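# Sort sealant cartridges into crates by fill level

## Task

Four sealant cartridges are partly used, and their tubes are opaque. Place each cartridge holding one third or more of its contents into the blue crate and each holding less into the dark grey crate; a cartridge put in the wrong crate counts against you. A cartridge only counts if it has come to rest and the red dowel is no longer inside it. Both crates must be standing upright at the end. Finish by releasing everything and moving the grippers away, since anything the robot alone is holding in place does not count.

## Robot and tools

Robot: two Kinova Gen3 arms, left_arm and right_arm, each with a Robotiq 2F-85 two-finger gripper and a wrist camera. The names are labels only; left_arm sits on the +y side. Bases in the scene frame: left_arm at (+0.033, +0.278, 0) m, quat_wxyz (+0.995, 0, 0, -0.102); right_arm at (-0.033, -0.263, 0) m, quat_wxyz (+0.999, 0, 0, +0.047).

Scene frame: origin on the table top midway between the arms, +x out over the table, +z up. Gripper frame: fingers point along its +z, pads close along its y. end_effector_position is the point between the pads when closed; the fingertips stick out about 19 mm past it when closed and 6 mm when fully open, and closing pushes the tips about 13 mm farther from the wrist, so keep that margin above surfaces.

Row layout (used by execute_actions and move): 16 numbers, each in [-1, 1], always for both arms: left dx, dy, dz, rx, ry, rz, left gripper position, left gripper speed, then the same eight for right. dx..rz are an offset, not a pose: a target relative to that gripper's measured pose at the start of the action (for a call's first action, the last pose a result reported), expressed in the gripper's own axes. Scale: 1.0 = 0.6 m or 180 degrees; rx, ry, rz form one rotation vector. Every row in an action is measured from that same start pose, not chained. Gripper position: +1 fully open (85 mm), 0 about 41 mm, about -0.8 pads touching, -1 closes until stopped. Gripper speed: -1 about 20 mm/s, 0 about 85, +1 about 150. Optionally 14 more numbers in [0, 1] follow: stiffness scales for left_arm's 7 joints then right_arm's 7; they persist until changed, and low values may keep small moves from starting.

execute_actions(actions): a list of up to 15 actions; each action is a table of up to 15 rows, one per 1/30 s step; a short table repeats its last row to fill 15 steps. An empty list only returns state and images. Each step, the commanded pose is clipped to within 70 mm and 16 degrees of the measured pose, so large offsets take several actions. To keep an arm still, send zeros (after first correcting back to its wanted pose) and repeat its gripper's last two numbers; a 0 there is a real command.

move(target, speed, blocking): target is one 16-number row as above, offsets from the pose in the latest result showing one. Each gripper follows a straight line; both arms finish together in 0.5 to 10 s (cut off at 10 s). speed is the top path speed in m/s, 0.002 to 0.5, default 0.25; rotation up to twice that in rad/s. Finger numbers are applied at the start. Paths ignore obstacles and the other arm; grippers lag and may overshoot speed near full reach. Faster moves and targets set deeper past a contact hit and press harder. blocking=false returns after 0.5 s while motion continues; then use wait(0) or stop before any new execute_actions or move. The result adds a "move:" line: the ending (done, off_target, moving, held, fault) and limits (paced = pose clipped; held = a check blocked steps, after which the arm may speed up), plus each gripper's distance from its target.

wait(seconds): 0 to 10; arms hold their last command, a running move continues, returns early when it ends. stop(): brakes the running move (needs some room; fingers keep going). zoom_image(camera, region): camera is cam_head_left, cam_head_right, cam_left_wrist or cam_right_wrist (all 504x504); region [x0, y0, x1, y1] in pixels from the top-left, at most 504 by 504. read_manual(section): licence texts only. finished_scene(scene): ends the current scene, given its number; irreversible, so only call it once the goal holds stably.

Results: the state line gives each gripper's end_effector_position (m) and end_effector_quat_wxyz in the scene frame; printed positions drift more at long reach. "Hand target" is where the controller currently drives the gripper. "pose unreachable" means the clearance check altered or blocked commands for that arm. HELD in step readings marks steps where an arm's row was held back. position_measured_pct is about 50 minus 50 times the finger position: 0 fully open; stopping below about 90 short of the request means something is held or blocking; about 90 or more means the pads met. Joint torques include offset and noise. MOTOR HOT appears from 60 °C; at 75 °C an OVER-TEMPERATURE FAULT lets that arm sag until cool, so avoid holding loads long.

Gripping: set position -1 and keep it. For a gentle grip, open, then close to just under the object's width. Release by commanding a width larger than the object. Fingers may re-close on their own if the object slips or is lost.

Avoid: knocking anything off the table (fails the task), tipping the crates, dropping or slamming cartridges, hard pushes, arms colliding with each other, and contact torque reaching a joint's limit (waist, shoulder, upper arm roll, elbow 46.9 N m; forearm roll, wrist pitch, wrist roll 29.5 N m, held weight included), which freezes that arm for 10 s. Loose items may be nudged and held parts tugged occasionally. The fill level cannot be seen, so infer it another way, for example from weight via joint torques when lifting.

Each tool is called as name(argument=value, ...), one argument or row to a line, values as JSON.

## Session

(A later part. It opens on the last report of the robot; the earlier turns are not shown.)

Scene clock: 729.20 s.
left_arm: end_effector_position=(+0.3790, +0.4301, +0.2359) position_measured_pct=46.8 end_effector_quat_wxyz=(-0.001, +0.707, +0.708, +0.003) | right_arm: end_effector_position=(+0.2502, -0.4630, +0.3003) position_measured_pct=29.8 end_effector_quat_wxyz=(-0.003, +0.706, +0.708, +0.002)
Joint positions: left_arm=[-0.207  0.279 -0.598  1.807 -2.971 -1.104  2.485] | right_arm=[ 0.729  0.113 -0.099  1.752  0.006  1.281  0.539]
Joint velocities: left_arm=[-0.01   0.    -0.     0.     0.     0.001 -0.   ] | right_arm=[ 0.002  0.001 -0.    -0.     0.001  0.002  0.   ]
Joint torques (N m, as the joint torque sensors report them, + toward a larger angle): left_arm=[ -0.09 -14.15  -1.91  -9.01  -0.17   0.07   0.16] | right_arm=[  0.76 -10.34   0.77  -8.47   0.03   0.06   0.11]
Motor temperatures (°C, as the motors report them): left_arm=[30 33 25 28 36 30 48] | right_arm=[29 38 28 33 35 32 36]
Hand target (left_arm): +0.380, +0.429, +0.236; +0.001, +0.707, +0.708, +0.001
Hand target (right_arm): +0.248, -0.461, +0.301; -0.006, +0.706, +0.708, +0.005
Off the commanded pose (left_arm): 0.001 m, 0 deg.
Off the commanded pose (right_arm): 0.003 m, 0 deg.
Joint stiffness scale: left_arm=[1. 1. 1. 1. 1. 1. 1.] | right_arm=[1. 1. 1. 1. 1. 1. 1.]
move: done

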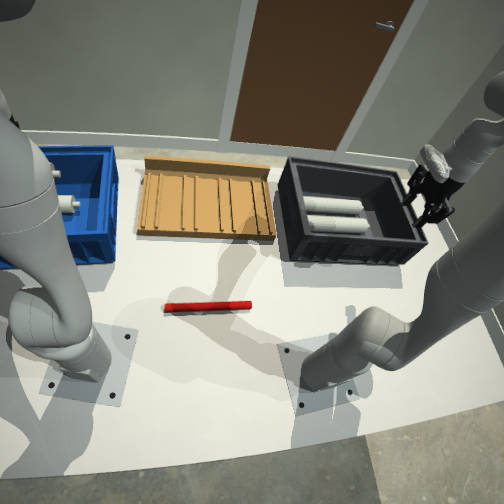

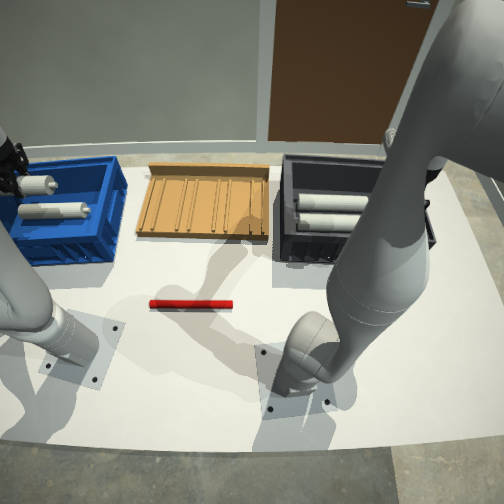

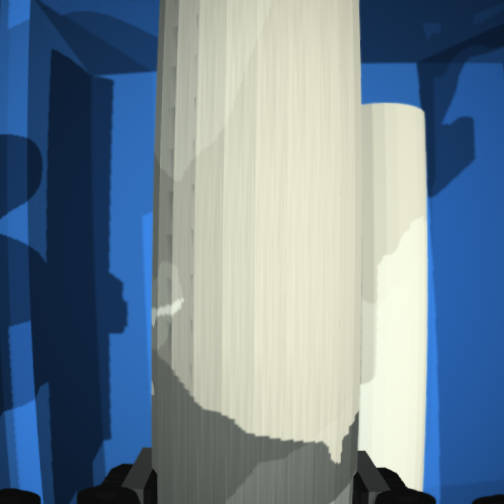

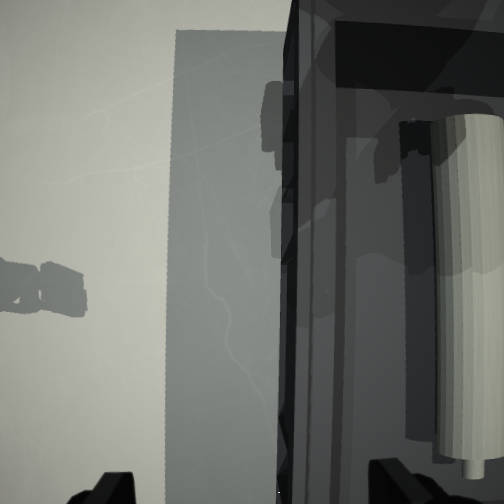

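move(
  target=[0, -0.013, 0.297, 0, 0, 0, -1, 0.5, 0, 0, 0, 0, 0, 0, 0.4, 0.5],
  speed=0.2,
)

execute_actions(
  actions=[
    [[0,0,0,0,0,0,0.4,0.5,0,0,0,0,0,0,0.4,0.5]],
    [[0,0,0,0,0,0,0.4,0.5,0,0,0,0,0,0,0.4,0.5]],
  ],
)

move(
  target=[0, 0, -0.35, 0, 0, 0, 0.4, 0.5, 0, 0, 0, 0, 0, 0, 0.4, 0.5],
  speed=0.25,
)

Scene clock: 738.63 s.
left_arm: end_effector_position=(+0.3720, +0.4333, +0.0603) position_measured_pct=46.8 end_effector_quat_wxyz=(-0.003, +0.707, +0.708, +0.005) | right_arm: end_effector_position=(+0.2502, -0.4631, +0.3003) position_measured_pct=29.8 end_effector_quat_wxyz=(-0.003, +0.706, +0.708, +0.002)
Joint positions: left_arm=[-0.354  0.579 -0.465  2.078 -2.688 -0.574  2.209] | right_arm=[ 0.729  0.113 -0.099  1.752  0.006  1.281  0.539]
Joint velocities: left_arm=[-0.009  0.002  0.007  0.     0.     0.002  0.   ] | right_arm=[-0.    -0.     0.     0.002 -0.001  0.001  0.   ]
Joint torques (N m, as the joint torque sensors report them, + toward a larger angle): left_arm=[ -0.27 -16.74  -2.59  -4.78  -0.1   -0.08   0.12] | right_arm=[  0.13 -11.11   0.31  -9.07   0.28   0.15   0.14]
Motor temperatures (°C, as the motors report them): left_arm=[30 33 25 28 36 30 48] | right_arm=[29 38 28 33 35 32 36]
Hand target (left_arm): +0.371, +0.432, +0.058; -0.002, +0.706, +0.708, +0.003
Hand target (right_arm): +0.250, -0.463, +0.300; -0.003, +0.706, +0.708, +0.002
Off the commanded pose (left_arm): 0.003 m, 0 deg.
Off the commanded pose (right_arm): 0.000 m, 0 deg.
Joint stiffness scale: left_arm=[1. 1. 1. 1. 1. 1. 1.] | right_arm=[1. 1. 1. 1. 1. 1. 1.]
move: done

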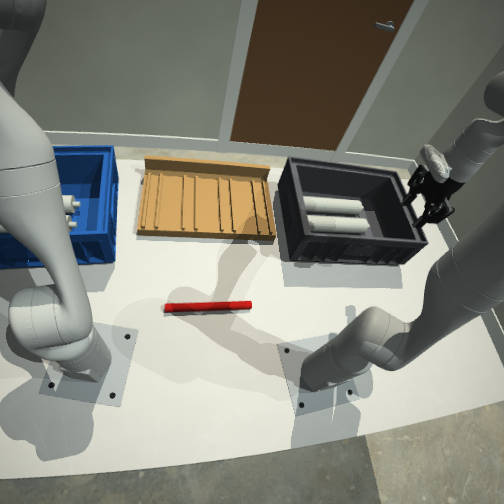

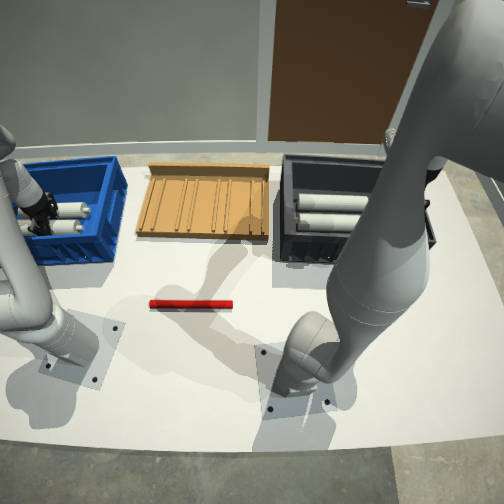

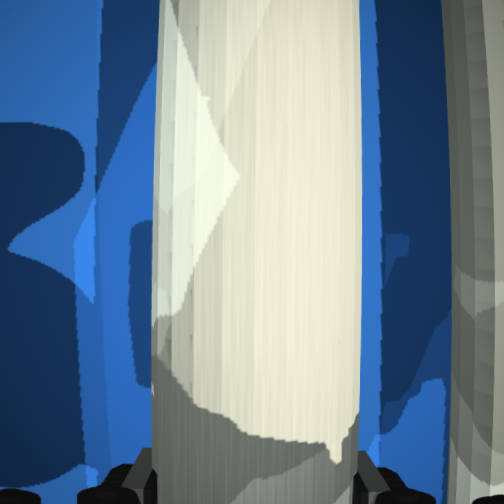

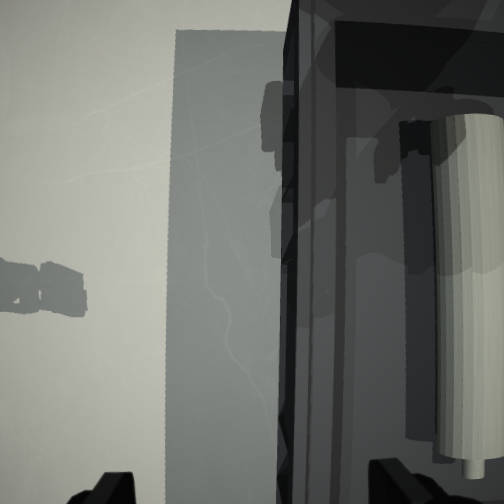

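Scene clock: 739.63 s.
left_arm: end_effector_position=(+0.3720, +0.4333, +0.0603) position_measured_pct=29.8 end_effector_quat_wxyz=(-0.003, +0.707, +0.708, +0.005) | right_arm: end_effector_position=(+0.2502, -0.4631, +0.3003) position_measured_pct=29.8 end_effector_quat_wxyz=(-0.003, +0.706, +0.708, +0.002)
Joint positions: left_arm=[-0.354  0.579 -0.465  2.078 -2.688 -0.574  2.209] | right_arm=[ 0.729  0.113 -0.099  1.752  0.006  1.281  0.539]
Joint velocities: left_arm=[ 0.    -0.    -0.001  0.    -0.     0.    -0.   ] | right_arm=[-0.     0.001  0.     0.    -0.001 -0.     0.002]
Joint torques (N m, as the joint torque sensors report them, + toward a larger angle): left_arm=[ -0.31 -15.33  -2.41  -4.53  -0.29   0.17   0.11] | right_arm=[  0.02 -10.3    0.43  -8.74   0.15   0.03   0.12]
Motor temperatures (°C, as the motors report them): left_arm=[30 33 25 28 36 30 48] | right_arm=[29 38 28 33 35 32 36]
Hand target (left_arm): +0.372, +0.433, +0.060; -0.003, +0.707, +0.708, +0.005
Hand target (right_arm): +0.250, -0.463, +0.300; -0.003, +0.706, +0.708, +0.002
Off the commanded pose (left_arm): 0.000 m, 0 deg.
Off the commanded pose (right_arm): 0.000 m, 0 deg.
Joint stiffness scale: left_arm=[1. 1. 1. 1. 1. 1. 1.] | right_arm=[1. 1. 1. 1. 1. 1. 1.]
Step readings (end_effector_position; steps 1 to 15: 1st action; 16 to 30: 2nd action):
0: left_arm (+0.3720, +0.4333, +0.0603) | right_arm (+0.2502, -0.4631, +0.3003)
1: left_arm (+0.3720, +0.4333, +0.0603) | right_arm (+0.2502, -0.4631, +0.3003)
2: left_arm (+0.3720, +0.4333, +0.0603) | right_arm (+0.2502, -0.4631, +0.3003)
4: left_arm (+0.3720, +0.4333, +0.0603) | right_arm (+0.2502, -0.4631, +0.3003)
8: left_arm (+0.3720, +0.4333, +0.0603) | right_arm (+0.2502, -0.4631, +0.3003)
15: left_arm (+0.3720, +0.4333, +0.0603) | right_arm (+0.2502, -0.4631, +0.3003)
16: left_arm (+0.3720, +0.4333, +0.0603) | right_arm (+0.2502, -0.4631, +0.3003)
17: left_arm (+0.3720, +0.4333, +0.0603) | right_arm (+0.2502, -0.4631, +0.3003)
19: left_arm (+0.3720, +0.4333, +0.0603) | right_arm (+0.2502, -0.4631, +0.3003)
23: left_arm (+0.3720, +0.4333, +0.0603) | right_arm (+0.2502, -0.4631, +0.3003)
30: end_effector_position above

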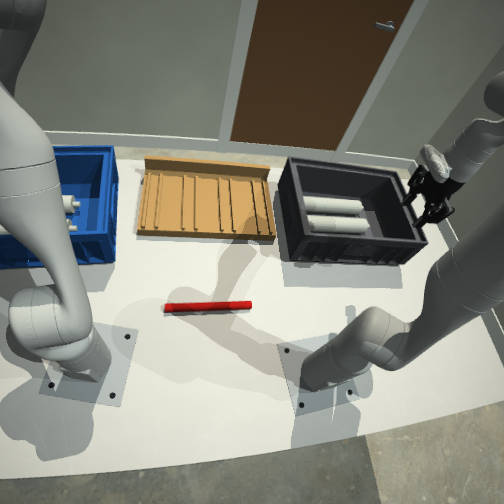

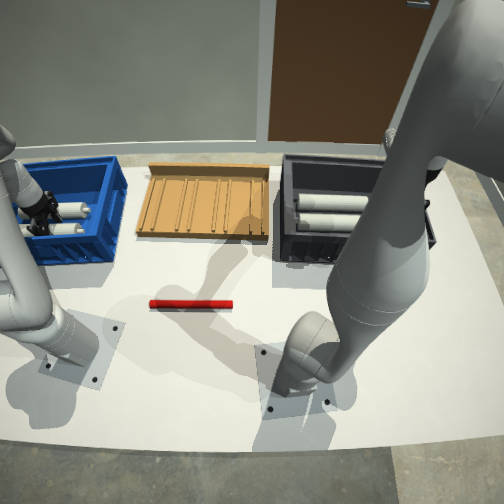

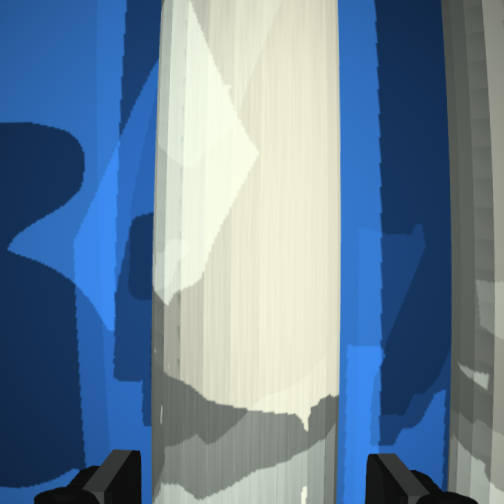

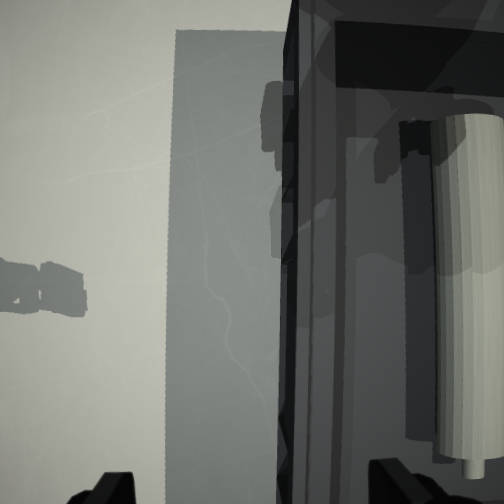

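Scene clock: 741.03 s.
left_arm: end_effector_position=(+0.3727, +0.4290, +0.2674) position_measured_pct=29.8 end_effector_quat_wxyz=(+0.000, +0.708, +0.707, +0.002) | right_arm: end_effector_position=(+0.2502, -0.4631, +0.3003) position_measured_pct=29.8 end_effector_quat_wxyz=(-0.003, +0.706, +0.708, +0.002)
Joint positions: left_arm=[-0.197  0.228 -0.601  1.757 -3.004 -1.194  2.507] | right_arm=[ 0.729  0.113 -0.099  1.752  0.006  1.281  0.539]
Joint velocities: left_arm=[ 0.002 -0.003  0.001 -0.001  0.    -0.001  0.   ] | right_arm=[ 0.001  0.    -0.     0.     0.001  0.001  0.003]
Joint torques (N m, as the joint torque sensors report them, + toward a larger angle): left_arm=[  0.06 -12.69  -1.59  -8.89  -0.3    0.07   0.17] | right_arm=[  0.84 -11.38   0.2   -8.61   0.17   0.14   0.52]
Motor temperatures (°C, as the motors report them): left_arm=[30 33 25 28 36 30 48] | right_arm=[29 38 28 33 35 32 36]
Hand target (left_arm): +0.372, +0.431, +0.270; -0.002, +0.707, +0.707, +0.004
Hand target (right_arm): +0.250, -0.463, +0.300; -0.003, +0.706, +0.708, +0.002
Off the commanded pose (left_arm): 0.004 m, 0 deg.
Off the commanded pose (right_arm): 0.000 m, 0 deg.
Joint stiffness scale: left_arm=[1. 1. 1. 1. 1. 1. 1.] | right_arm=[1. 1. 1. 1. 1. 1. 1.]
move: off_target (left_arm)

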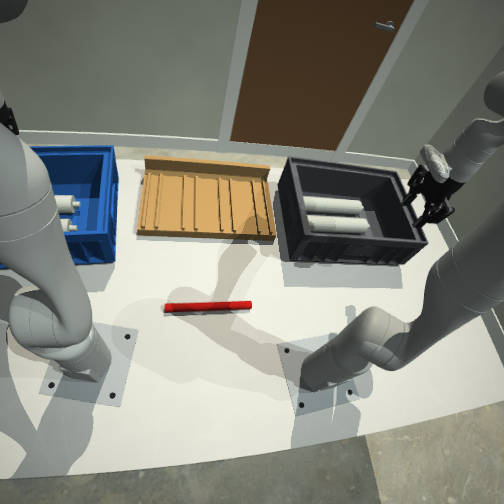

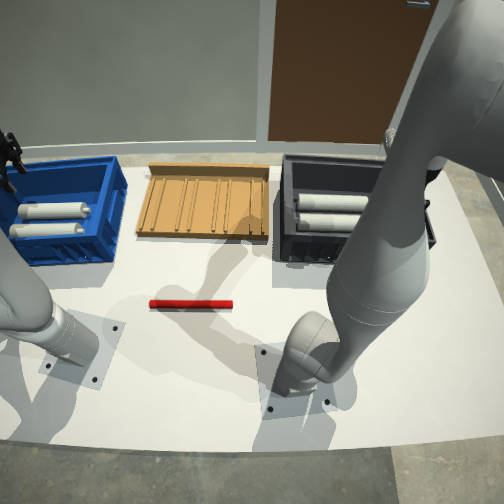

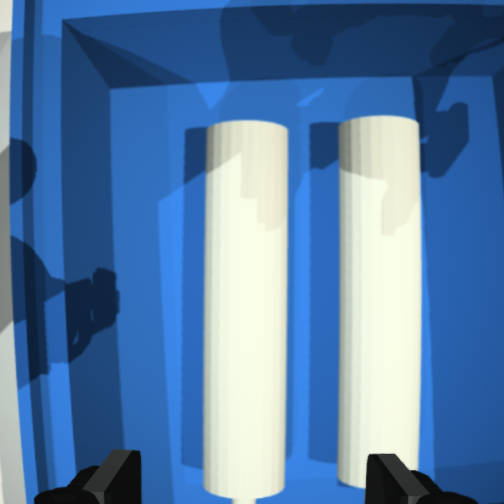

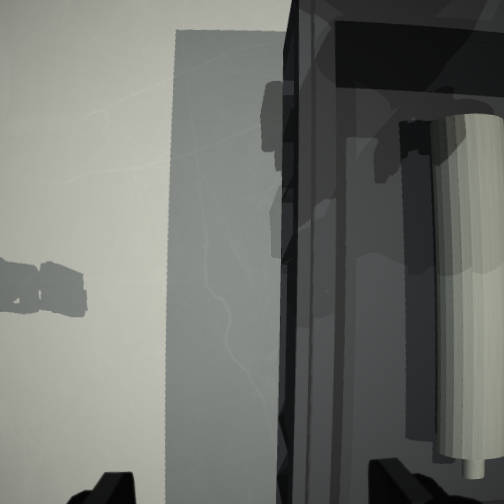

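All four placed and both arms clear.

finished_scene(
  scene=1,
)

The scene is finished: the task was done.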